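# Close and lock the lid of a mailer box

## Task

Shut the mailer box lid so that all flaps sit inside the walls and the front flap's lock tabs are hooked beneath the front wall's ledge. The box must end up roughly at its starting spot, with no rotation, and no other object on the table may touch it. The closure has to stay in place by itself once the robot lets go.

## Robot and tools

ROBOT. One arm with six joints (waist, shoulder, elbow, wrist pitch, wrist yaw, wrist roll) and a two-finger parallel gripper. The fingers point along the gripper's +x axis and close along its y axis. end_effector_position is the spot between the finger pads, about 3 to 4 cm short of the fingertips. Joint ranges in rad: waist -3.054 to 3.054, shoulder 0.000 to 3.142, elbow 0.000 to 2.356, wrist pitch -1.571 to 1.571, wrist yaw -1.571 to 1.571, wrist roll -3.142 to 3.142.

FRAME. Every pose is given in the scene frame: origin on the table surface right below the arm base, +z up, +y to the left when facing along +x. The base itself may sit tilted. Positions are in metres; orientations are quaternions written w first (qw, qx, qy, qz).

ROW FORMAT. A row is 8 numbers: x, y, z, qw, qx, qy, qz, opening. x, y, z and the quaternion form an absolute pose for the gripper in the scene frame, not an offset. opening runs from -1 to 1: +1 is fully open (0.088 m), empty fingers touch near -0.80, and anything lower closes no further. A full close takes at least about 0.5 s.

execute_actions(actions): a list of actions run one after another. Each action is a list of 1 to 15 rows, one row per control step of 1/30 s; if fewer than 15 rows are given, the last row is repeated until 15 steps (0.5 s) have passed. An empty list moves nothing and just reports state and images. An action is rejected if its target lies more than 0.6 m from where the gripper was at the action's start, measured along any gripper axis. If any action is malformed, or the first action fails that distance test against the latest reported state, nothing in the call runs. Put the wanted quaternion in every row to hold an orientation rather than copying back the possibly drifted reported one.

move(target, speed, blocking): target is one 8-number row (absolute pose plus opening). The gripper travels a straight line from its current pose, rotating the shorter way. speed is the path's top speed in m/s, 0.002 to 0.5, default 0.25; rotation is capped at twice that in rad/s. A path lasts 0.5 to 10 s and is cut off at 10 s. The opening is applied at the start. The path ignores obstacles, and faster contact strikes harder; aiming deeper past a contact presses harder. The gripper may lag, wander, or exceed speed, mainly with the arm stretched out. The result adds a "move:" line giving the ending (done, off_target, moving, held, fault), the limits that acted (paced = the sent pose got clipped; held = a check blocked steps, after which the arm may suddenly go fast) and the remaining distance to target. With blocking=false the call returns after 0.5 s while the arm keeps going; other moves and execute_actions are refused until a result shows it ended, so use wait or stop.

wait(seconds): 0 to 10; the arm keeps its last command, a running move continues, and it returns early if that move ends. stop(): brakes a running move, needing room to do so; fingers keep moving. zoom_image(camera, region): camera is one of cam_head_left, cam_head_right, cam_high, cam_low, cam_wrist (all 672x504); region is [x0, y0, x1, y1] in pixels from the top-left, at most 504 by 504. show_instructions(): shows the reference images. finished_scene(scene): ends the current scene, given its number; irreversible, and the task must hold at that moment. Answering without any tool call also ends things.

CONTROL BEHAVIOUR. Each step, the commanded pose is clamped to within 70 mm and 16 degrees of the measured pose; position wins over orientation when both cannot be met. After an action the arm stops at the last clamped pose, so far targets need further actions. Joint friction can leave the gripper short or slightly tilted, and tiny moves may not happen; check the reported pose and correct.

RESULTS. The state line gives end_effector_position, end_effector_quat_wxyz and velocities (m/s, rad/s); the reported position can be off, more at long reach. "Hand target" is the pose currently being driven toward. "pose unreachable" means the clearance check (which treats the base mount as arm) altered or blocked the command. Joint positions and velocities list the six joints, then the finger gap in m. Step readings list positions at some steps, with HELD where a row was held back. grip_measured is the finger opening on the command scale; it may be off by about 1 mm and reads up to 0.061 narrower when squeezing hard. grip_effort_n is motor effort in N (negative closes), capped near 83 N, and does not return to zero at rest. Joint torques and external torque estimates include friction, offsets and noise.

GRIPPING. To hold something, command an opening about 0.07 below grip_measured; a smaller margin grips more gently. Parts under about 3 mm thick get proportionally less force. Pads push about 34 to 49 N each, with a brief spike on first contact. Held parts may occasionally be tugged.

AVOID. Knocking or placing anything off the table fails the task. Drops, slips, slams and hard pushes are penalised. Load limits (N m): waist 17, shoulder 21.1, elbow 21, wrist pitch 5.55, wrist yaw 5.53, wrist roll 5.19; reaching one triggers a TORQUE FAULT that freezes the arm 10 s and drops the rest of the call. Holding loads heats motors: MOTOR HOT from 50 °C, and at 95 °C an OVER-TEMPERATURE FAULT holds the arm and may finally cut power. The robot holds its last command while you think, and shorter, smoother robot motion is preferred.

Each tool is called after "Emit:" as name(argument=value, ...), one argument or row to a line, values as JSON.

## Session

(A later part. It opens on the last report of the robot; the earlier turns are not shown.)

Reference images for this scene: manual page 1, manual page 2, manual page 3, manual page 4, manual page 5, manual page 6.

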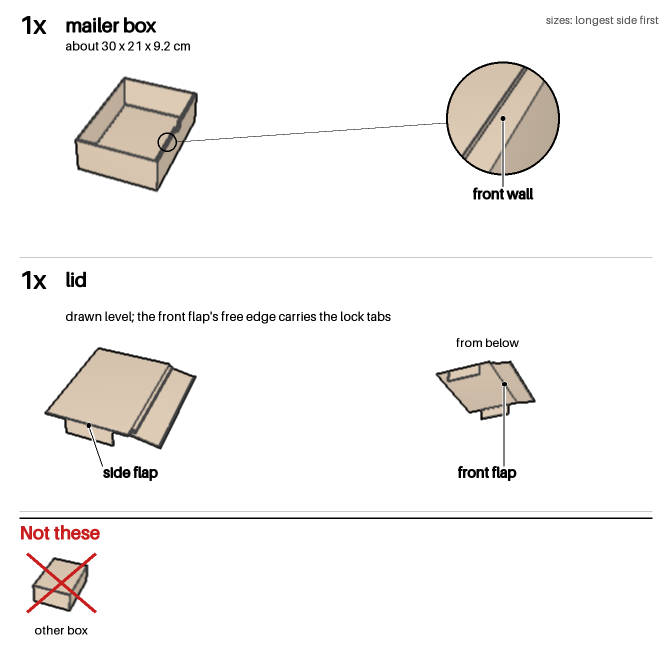

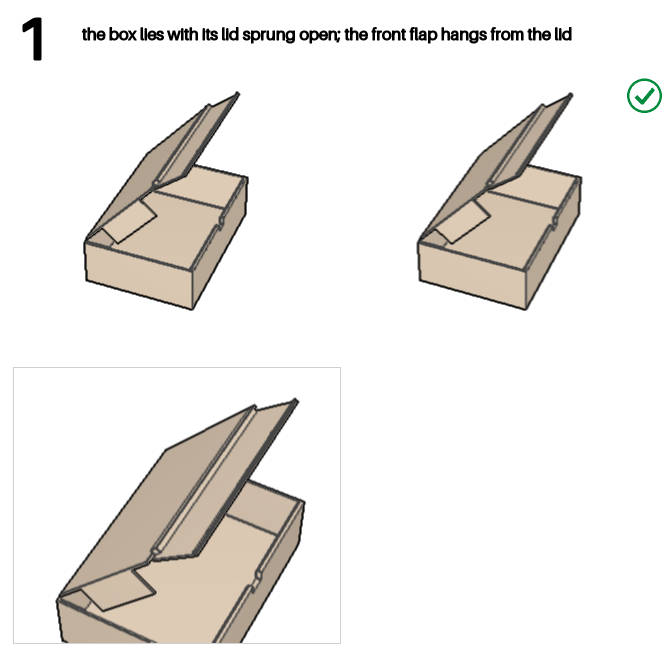

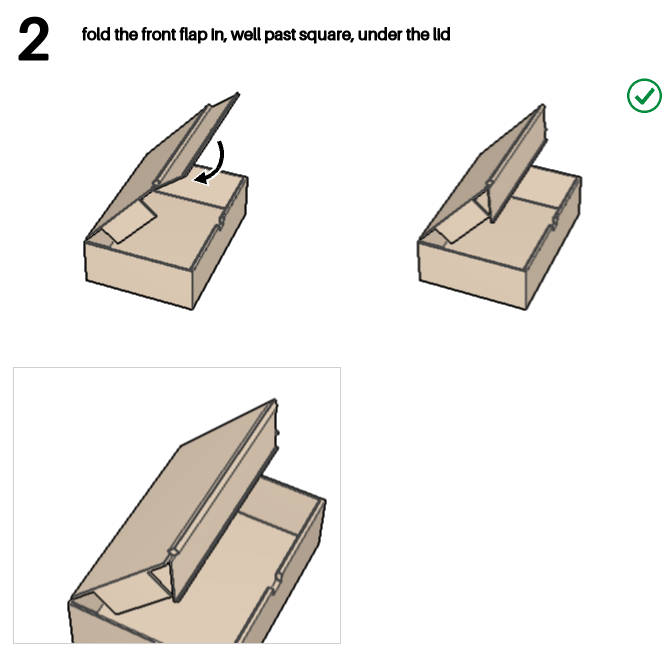

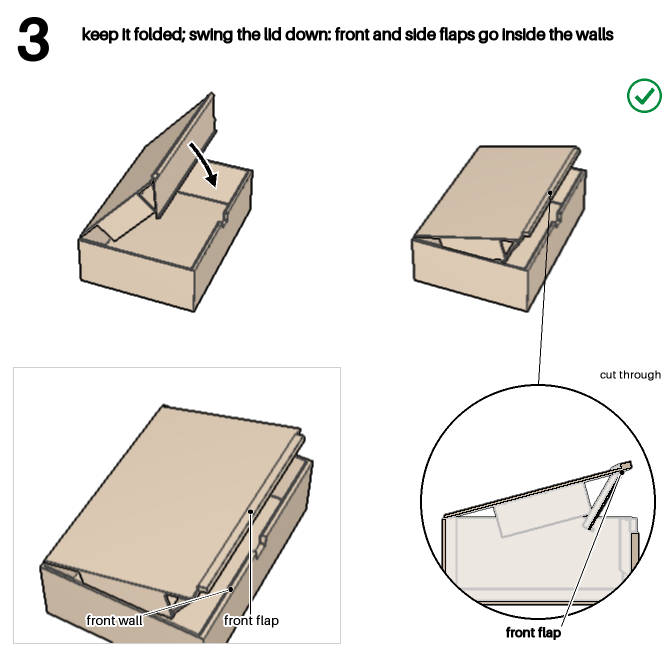

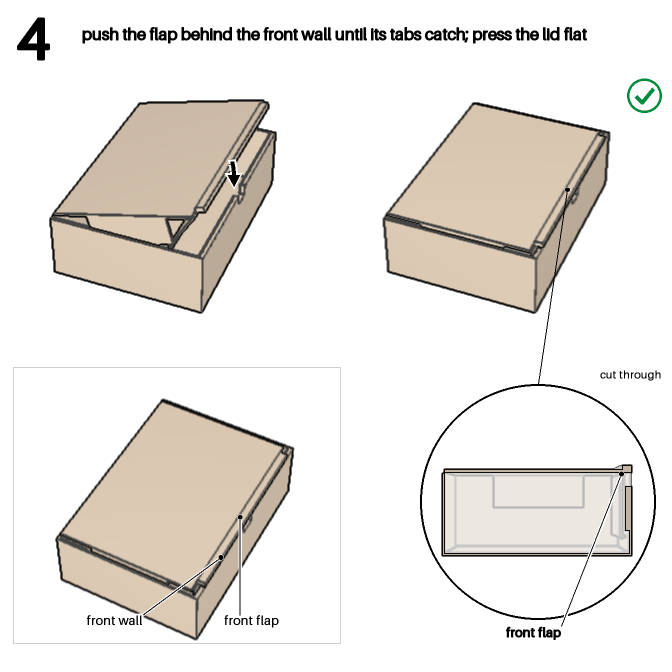

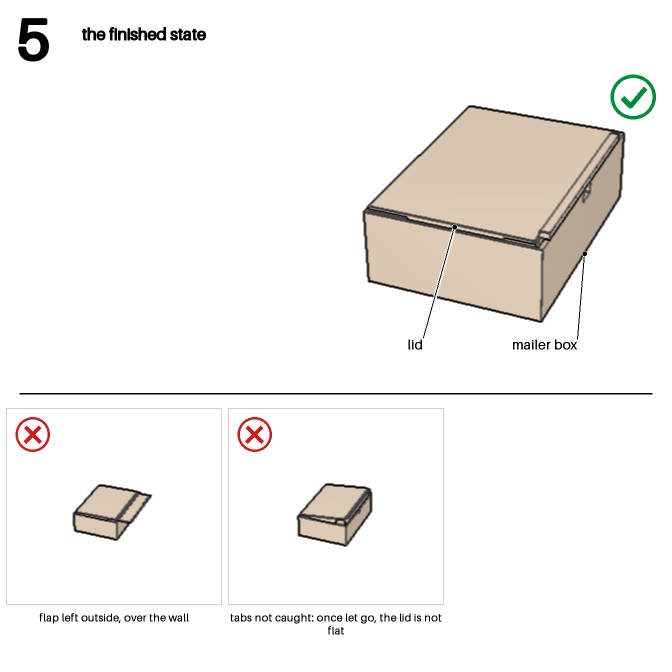

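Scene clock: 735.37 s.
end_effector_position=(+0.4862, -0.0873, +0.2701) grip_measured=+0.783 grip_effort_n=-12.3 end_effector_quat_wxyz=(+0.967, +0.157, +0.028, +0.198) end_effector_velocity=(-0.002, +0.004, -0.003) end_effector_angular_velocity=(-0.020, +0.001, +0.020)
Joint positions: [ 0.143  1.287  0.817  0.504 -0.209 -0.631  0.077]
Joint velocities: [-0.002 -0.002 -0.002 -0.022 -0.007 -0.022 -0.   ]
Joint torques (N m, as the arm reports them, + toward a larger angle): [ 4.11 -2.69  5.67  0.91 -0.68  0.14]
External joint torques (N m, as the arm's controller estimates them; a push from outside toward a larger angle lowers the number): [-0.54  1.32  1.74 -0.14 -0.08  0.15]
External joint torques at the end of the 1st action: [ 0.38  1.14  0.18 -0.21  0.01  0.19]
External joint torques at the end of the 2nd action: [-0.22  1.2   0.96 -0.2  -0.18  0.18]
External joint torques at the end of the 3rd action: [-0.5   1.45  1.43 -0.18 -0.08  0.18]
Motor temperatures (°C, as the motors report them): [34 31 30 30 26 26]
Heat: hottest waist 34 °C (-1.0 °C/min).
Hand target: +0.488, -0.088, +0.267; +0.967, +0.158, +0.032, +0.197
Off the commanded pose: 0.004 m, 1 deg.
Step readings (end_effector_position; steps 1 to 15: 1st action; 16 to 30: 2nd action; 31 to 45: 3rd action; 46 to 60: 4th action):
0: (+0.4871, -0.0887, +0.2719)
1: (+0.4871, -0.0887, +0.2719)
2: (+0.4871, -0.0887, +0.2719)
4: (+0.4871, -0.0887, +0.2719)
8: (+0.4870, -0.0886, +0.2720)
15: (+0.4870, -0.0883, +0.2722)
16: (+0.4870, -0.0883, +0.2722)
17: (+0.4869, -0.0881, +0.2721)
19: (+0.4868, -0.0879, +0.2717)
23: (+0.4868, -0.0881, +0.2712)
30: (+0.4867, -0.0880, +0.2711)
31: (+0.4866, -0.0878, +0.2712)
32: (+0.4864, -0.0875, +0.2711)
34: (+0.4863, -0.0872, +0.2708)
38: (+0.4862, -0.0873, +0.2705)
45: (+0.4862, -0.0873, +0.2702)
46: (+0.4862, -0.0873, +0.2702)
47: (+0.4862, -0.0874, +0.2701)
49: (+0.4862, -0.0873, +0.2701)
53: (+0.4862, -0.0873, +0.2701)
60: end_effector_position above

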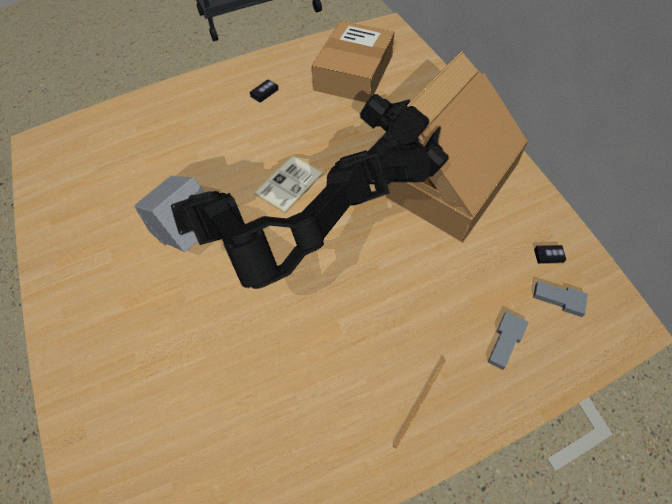

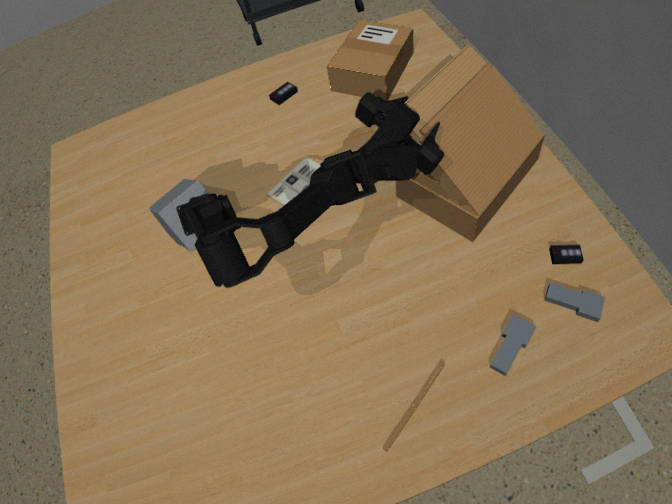

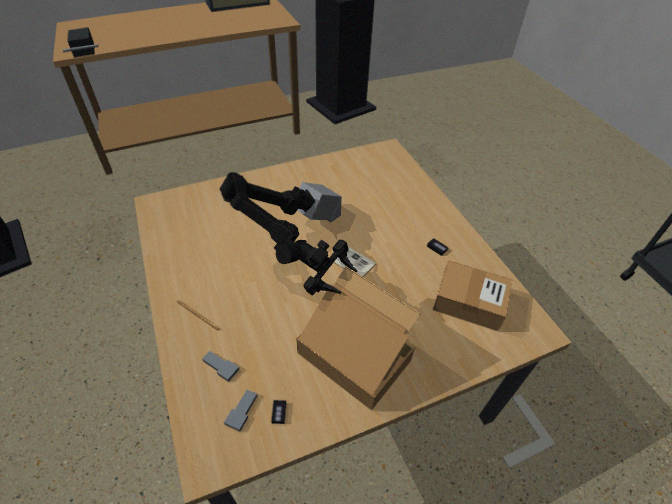

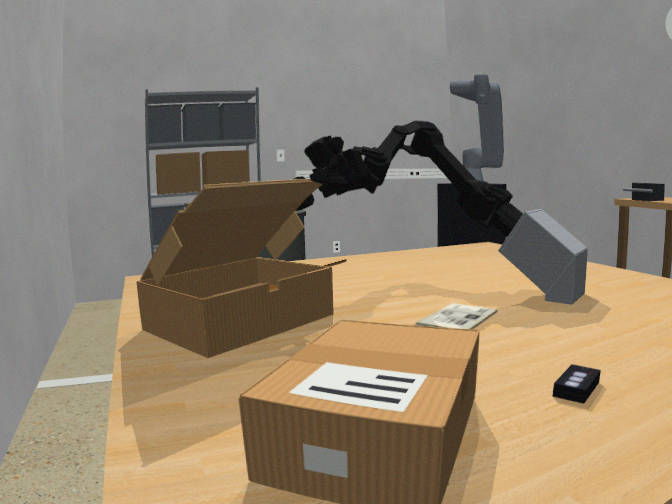

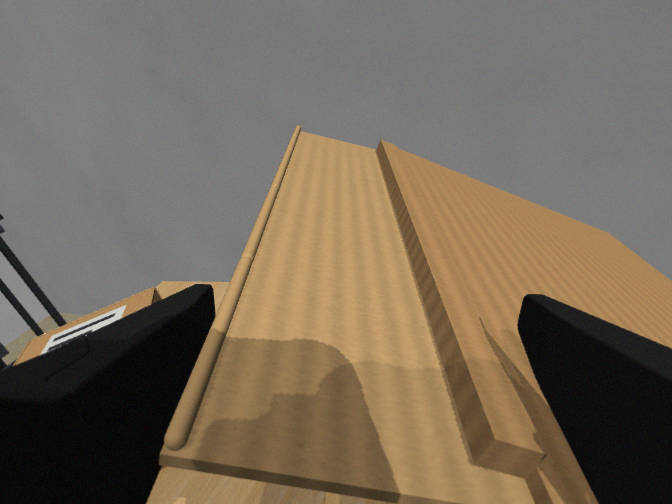

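Emit:
move(
  target=[0.485,-0.081,0.248,0.975,-0.102,-0.021,0.199,0.76],
  speed=0.1,
)

Emit:
zoom_image(
  camera="cam_low",
  region=[180,120,400,300],
)

Scene clock: 743.33 s.
end_effector_position=(+0.4859, -0.0849, +0.2526) grip_measured=+0.763 grip_effort_n=-11.9 end_effector_quat_wxyz=(+0.976, -0.099, -0.024, +0.194) end_effector_velocity=(-0.000, -0.001, +0.001) end_effector_angular_velocity=(-0.019, -0.017, -0.003)
Joint positions: [ 0.099  1.318  0.784  0.576 -0.247 -1.152  0.076]
Joint velocities: [-0.002 -0.002 -0.002  0.007 -0.007 -0.022 -0.   ]
Joint torques (N m, as the arm reports them, + toward a larger angle): [ 4.54 -2.74  3.76  1.3  -0.79 -0.14]
External joint torques (N m, as the arm's controller estimates them; a push from outside toward a larger angle lowers the number): [-0.17  1.66 -0.14  0.2  -0.19 -0.16]
Motor temperatures (°C, as the motors report them): [34 31 30 30 26 26]
Heat: hottest waist 34 °C (-1.0 °C/min).
Hand target: +0.485, -0.081, +0.248; +0.974, -0.102, -0.021, +0.199
Off the commanded pose: 0.006 m, 1 deg.
move: done

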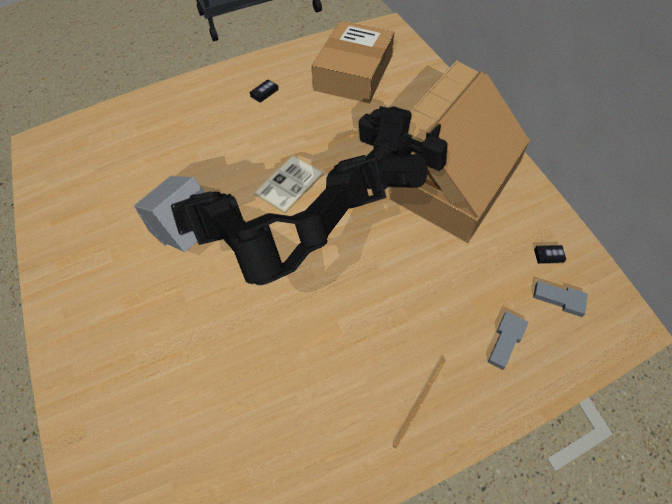

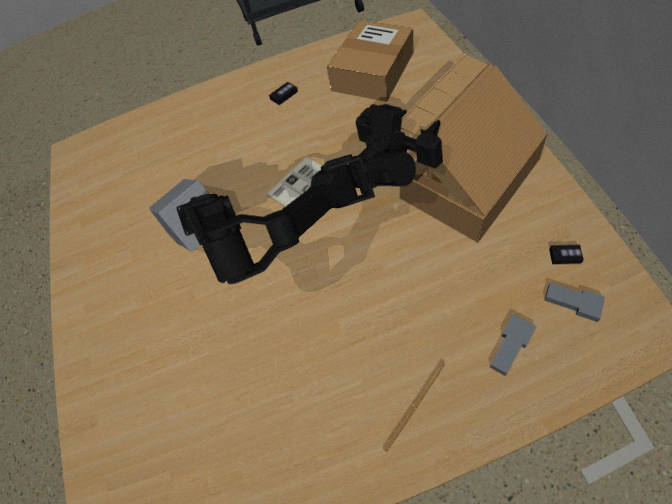

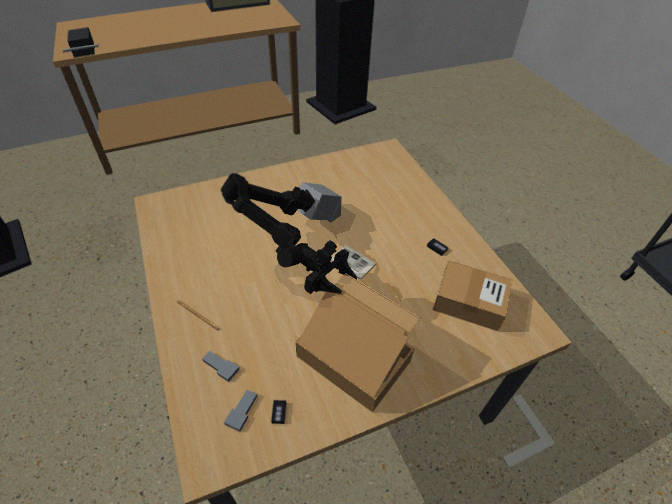

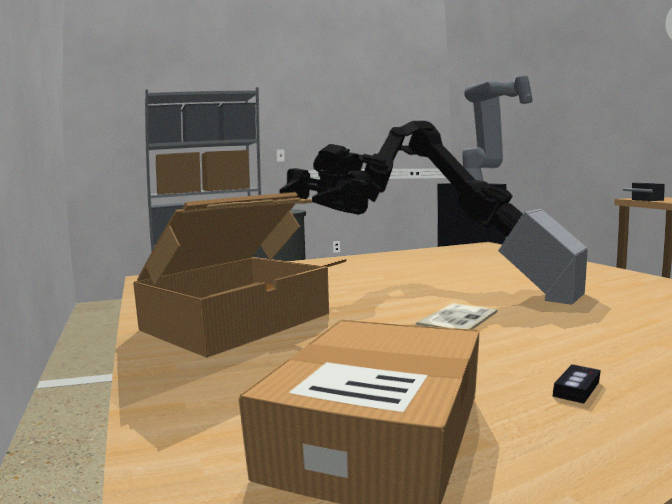

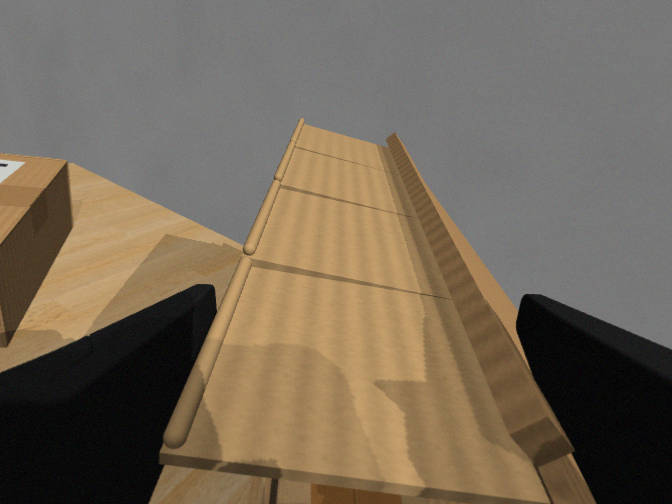

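Region (180, 120, 400, 300) of cam_low's 672x504 image, scaled by 2.291, with more detail than that image has; it fills the top 412 rows of this view, and the rest is white.

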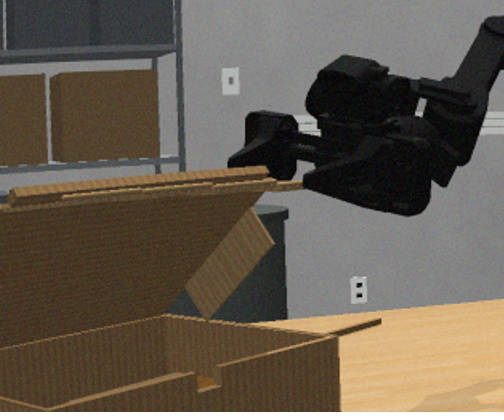

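Emit:
move(
  target=[0.485,-0.081,0.236,0.951,-0.237,-0.048,0.194,0.74],
  speed=0.08,
)

Emit:
zoom_image(
  camera="cam_low",
  region=[180,120,400,300],
)

Scene clock: 751.63 s.
end_effector_position=(+0.4857, -0.0839, +0.2387) grip_measured=+0.747 grip_effort_n=-37.4 end_effector_quat_wxyz=(+0.953, -0.233, -0.047, +0.191) end_effector_velocity=(-0.000, -0.001, +0.001) end_effector_angular_velocity=(-0.019, -0.017, -0.003)
Joint positions: [ 0.063  1.341  0.769  0.608 -0.279 -1.427  0.076]
Joint velocities: [-0.002 -0.002 -0.002  0.007 -0.007 -0.022  0.   ]
Joint torques (N m, as the arm reports them, + toward a larger angle): [ 4.82 -3.16  3.78  1.43 -0.86 -0.28]
External joint torques (N m, as the arm's controller estimates them; a push from outside toward a larger angle lowers the number): [ 0.04  1.35  0.11  0.38 -0.25 -0.31]
Motor temperatures (°C, as the motors report them): [34 31 30 31 26 26]
Heat: hottest waist 34 °C (-1.0 °C/min).
Hand target: +0.485, -0.081, +0.236; +0.951, -0.237, -0.048, +0.194
Off the commanded pose: 0.004 m, 1 deg.
move: done

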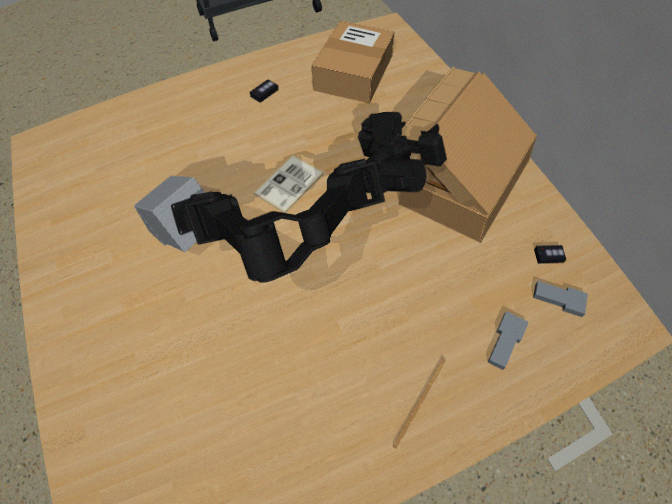

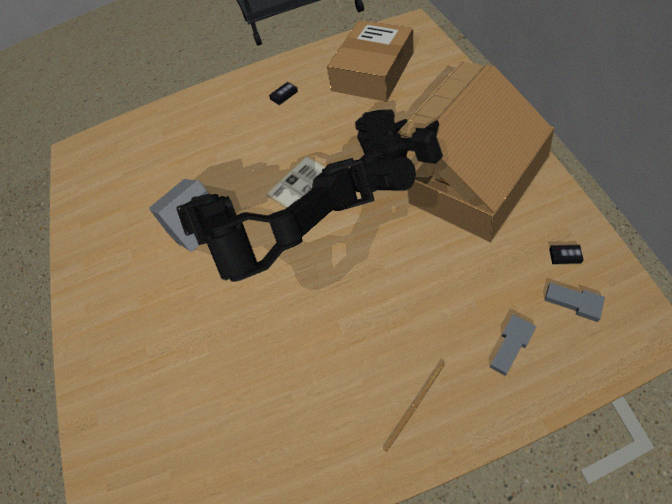

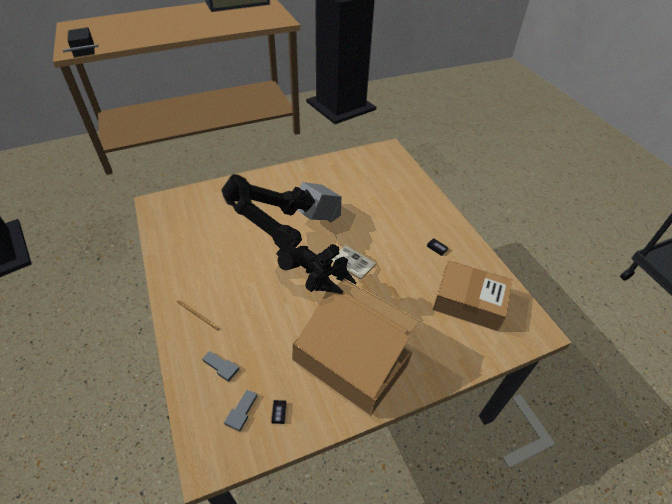

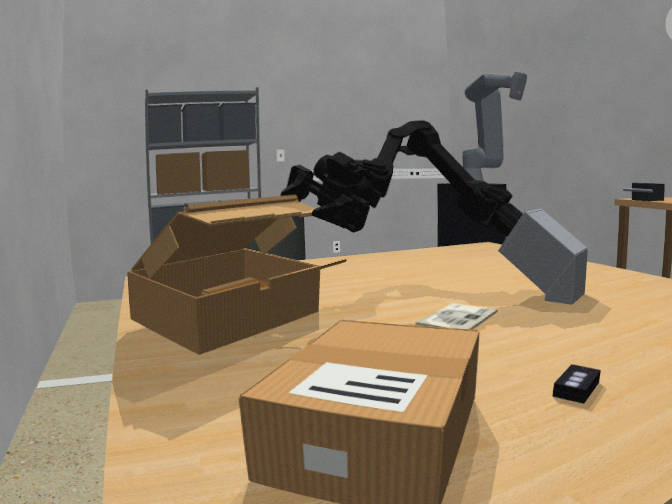

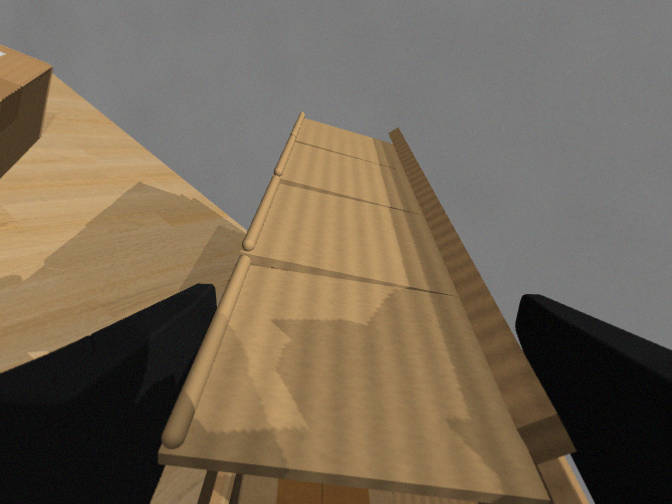

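Region (180, 120, 400, 300) of cam_low's 672x504 image, scaled by 2.291, with more detail than that image has; it fills the top 412 rows of this view, and the rest is white.

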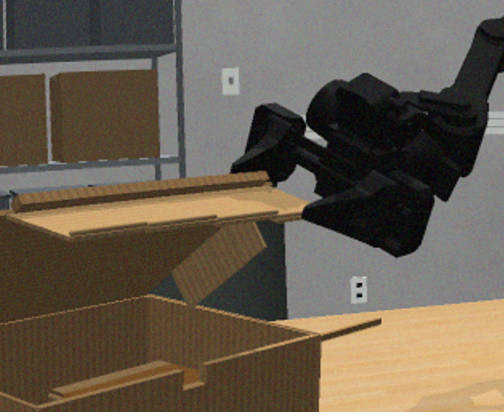

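Emit:
move(
  target=[0.464,-0.042,0.236,0.951,-0.237,-0.048,0.194,0.74],
  speed=0.04,
)

Emit:
execute_actions(
  actions=[
    [[0.464,-0.042,0.236,0.951,-0.237,-0.048,0.194,0.76]],
    [[0.464,-0.042,0.236,0.951,-0.237,-0.048,0.194,0.78]],
    [[0.464,-0.042,0.236,0.951,-0.237,-0.048,0.194,0.80]],
  ],
)

Scene clock: 757.87 s.
end_effector_position=(+0.4659, -0.0471, +0.2387) grip_measured=+0.745 grip_effort_n=-24.9 end_effector_quat_wxyz=(+0.952, -0.235, -0.050, +0.189) end_effector_velocity=(-0.001, +0.001, +0.004) end_effector_angular_velocity=(-0.002, -0.018, +0.003)
Joint positions: [ 0.147  1.372  0.64   0.773 -0.198 -1.434  0.075]
Joint velocities: [ 0.007 -0.002 -0.002  0.007 -0.007 -0.007 -0.   ]
Joint torques (N m, as the arm reports them, + toward a larger angle): [ 5.15 -2.55  3.22  1.2  -0.54 -0.21]
External joint torques (N m, as the arm's controller estimates them; a push from outside toward a larger angle lowers the number): [ 0.4   1.42 -0.28  0.13  0.06 -0.25]
Motor temperatures (°C, as the motors report them): [34 31 30 31 26 26]
Heat: hottest waist 34 °C (-1.0 °C/min).
Hand target: +0.464, -0.042, +0.236; +0.951, -0.237, -0.048, +0.194
Off the commanded pose: 0.006 m, 1 deg.
move: done

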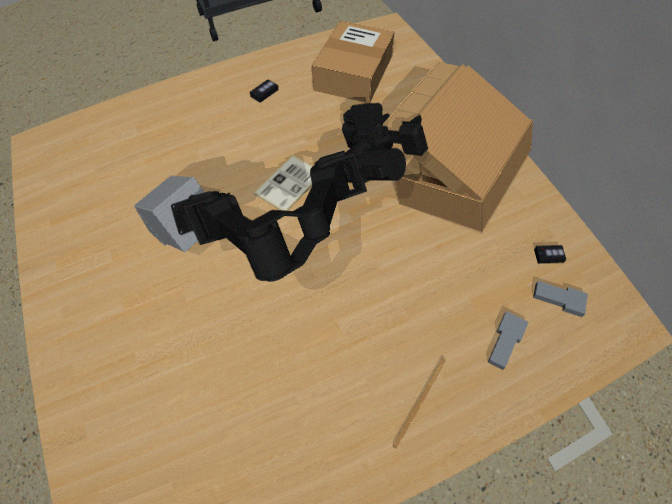

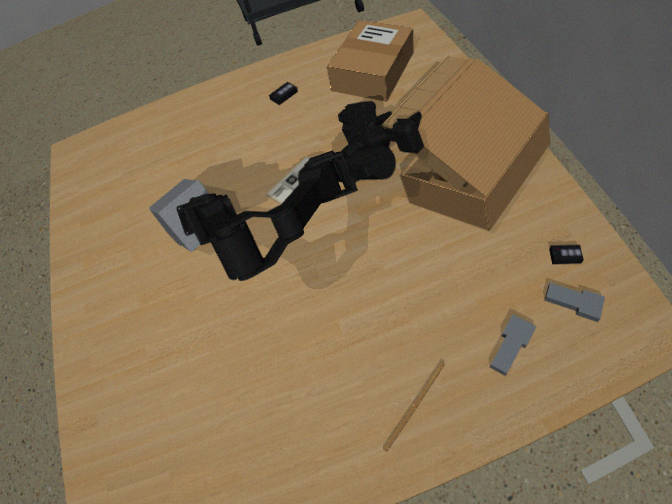

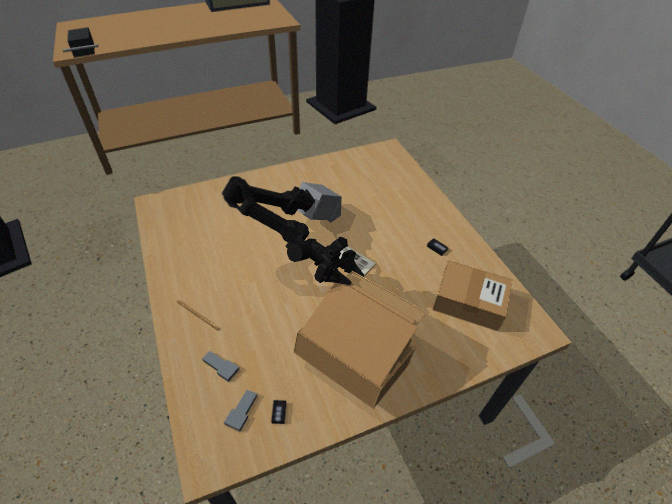

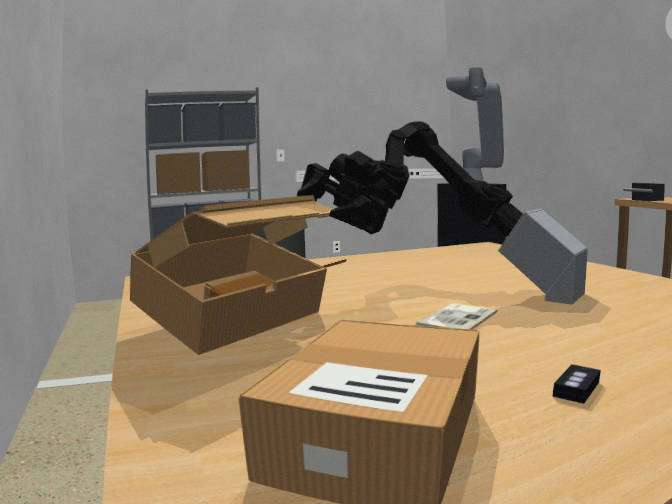

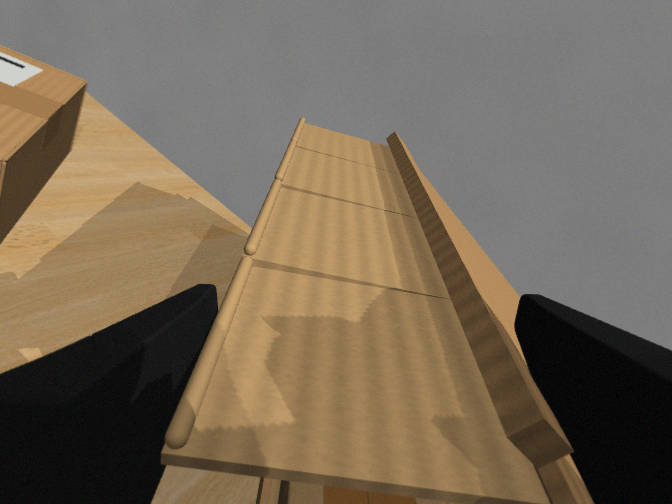

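Scene clock: 759.37 s.
end_effector_position=(+0.4657, -0.0464, +0.2398) grip_measured=+0.797 grip_effort_n=17.9 end_effector_quat_wxyz=(+0.952, -0.236, -0.052, +0.189) end_effector_velocity=(-0.002, +0.004, -0.000) end_effector_angular_velocity=(-0.001, -0.010, +0.021)
Joint positions: [ 0.151  1.372  0.639  0.776 -0.198 -1.437  0.078]
Joint velocities: [-0.002  0.002 -0.002 -0.007 -0.022 -0.007  0.   ]
Joint torques (N m, as the arm reports them, + toward a larger angle): [ 5.07 -2.46  3.34  1.21 -0.47 -0.13]
External joint torques (N m, as the arm's controller estimates them; a push from outside toward a larger angle lowers the number): [ 0.31  1.41 -0.09  0.16  0.13 -0.16]
External joint torques at the end of the 1st action: [ 0.38  1.46 -0.27  0.14  0.11 -0.2 ]
External joint torques at the end of the 2nd action: [ 0.18  1.31 -0.3   0.18  0.11 -0.13]
Motor temperatures (°C, as the motors report them): [35 31 30 31 26 26]
Heat: hottest waist 35 °C (+0.0 °C/min).
Hand target: +0.464, -0.042, +0.236; +0.951, -0.237, -0.048, +0.194
Off the commanded pose: 0.006 m, 1 deg.
Step readings (end_effector_position; steps 1 to 15: 1st action; 16 to 30: 2nd action; 31 to 45: 3rd action):
0: (+0.4659, -0.0471, +0.2387)
1: (+0.4658, -0.0469, +0.2388)
2: (+0.4658, -0.0470, +0.2388)
4: (+0.4658, -0.0469, +0.2389)
8: (+0.4658, -0.0469, +0.2391)
15: (+0.4658, -0.0469, +0.2391)
16: (+0.4658, -0.0469, +0.2391)
17: (+0.4658, -0.0469, +0.2393)
19: (+0.4658, -0.0467, +0.2396)
23: (+0.4657, -0.0464, +0.2398)
30: (+0.4657, -0.0464, +0.2398)
31: (+0.4657, -0.0464, +0.2398)
32: (+0.4657, -0.0464, +0.2398)
34: (+0.4657, -0.0464, +0.2398)
38: (+0.4657, -0.0464, +0.2398)
45: end_effector_position above

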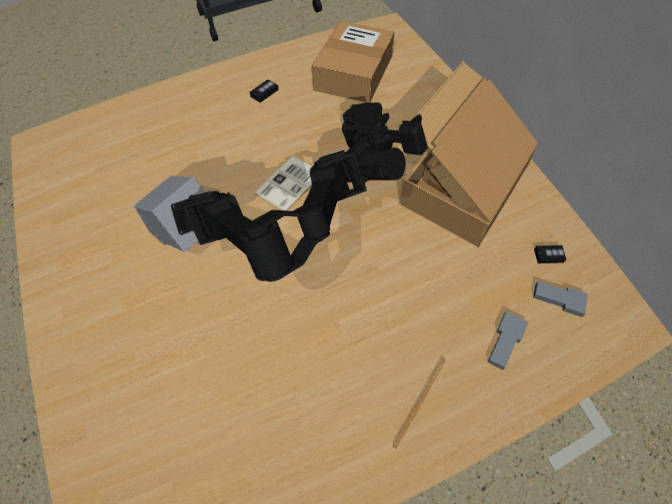

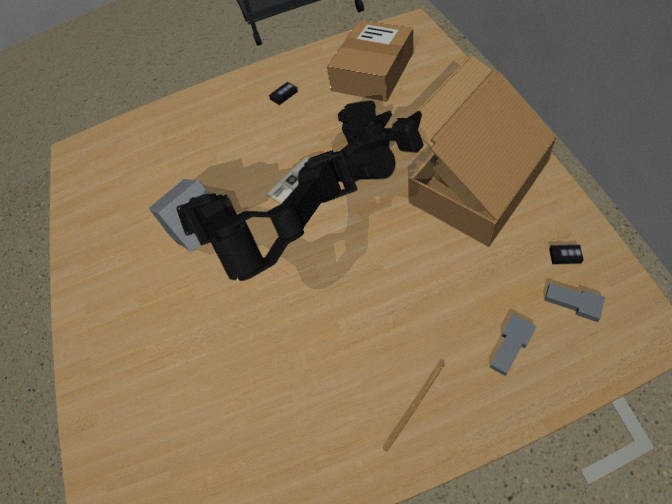

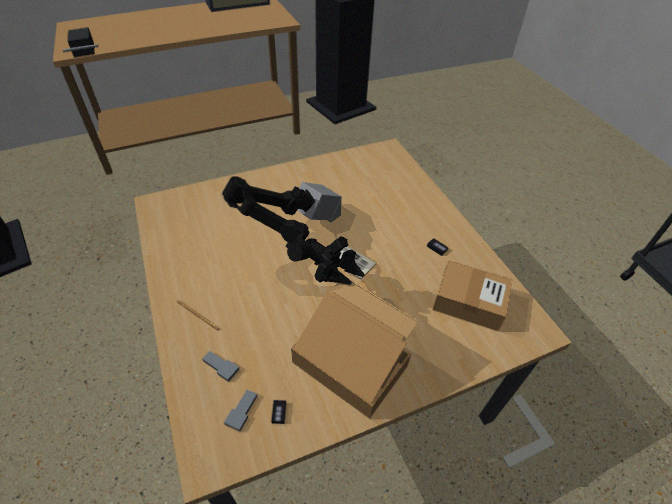

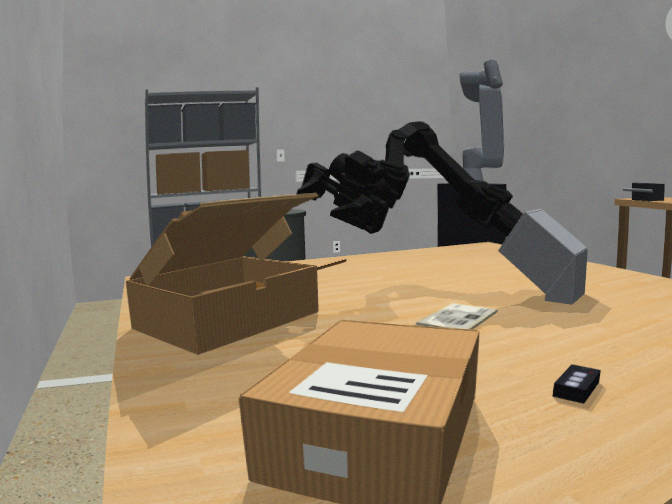

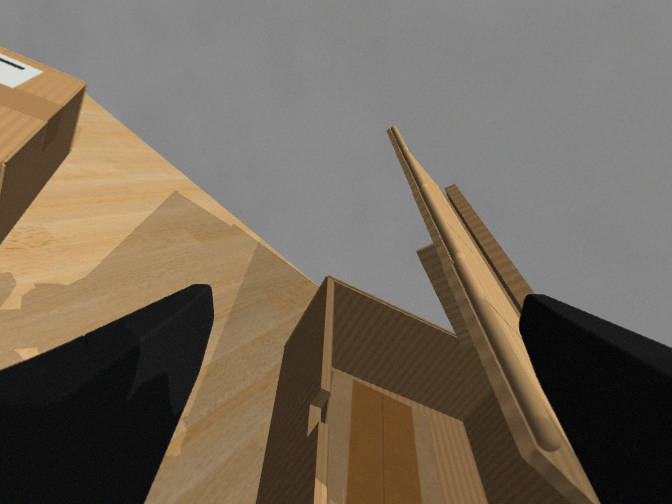

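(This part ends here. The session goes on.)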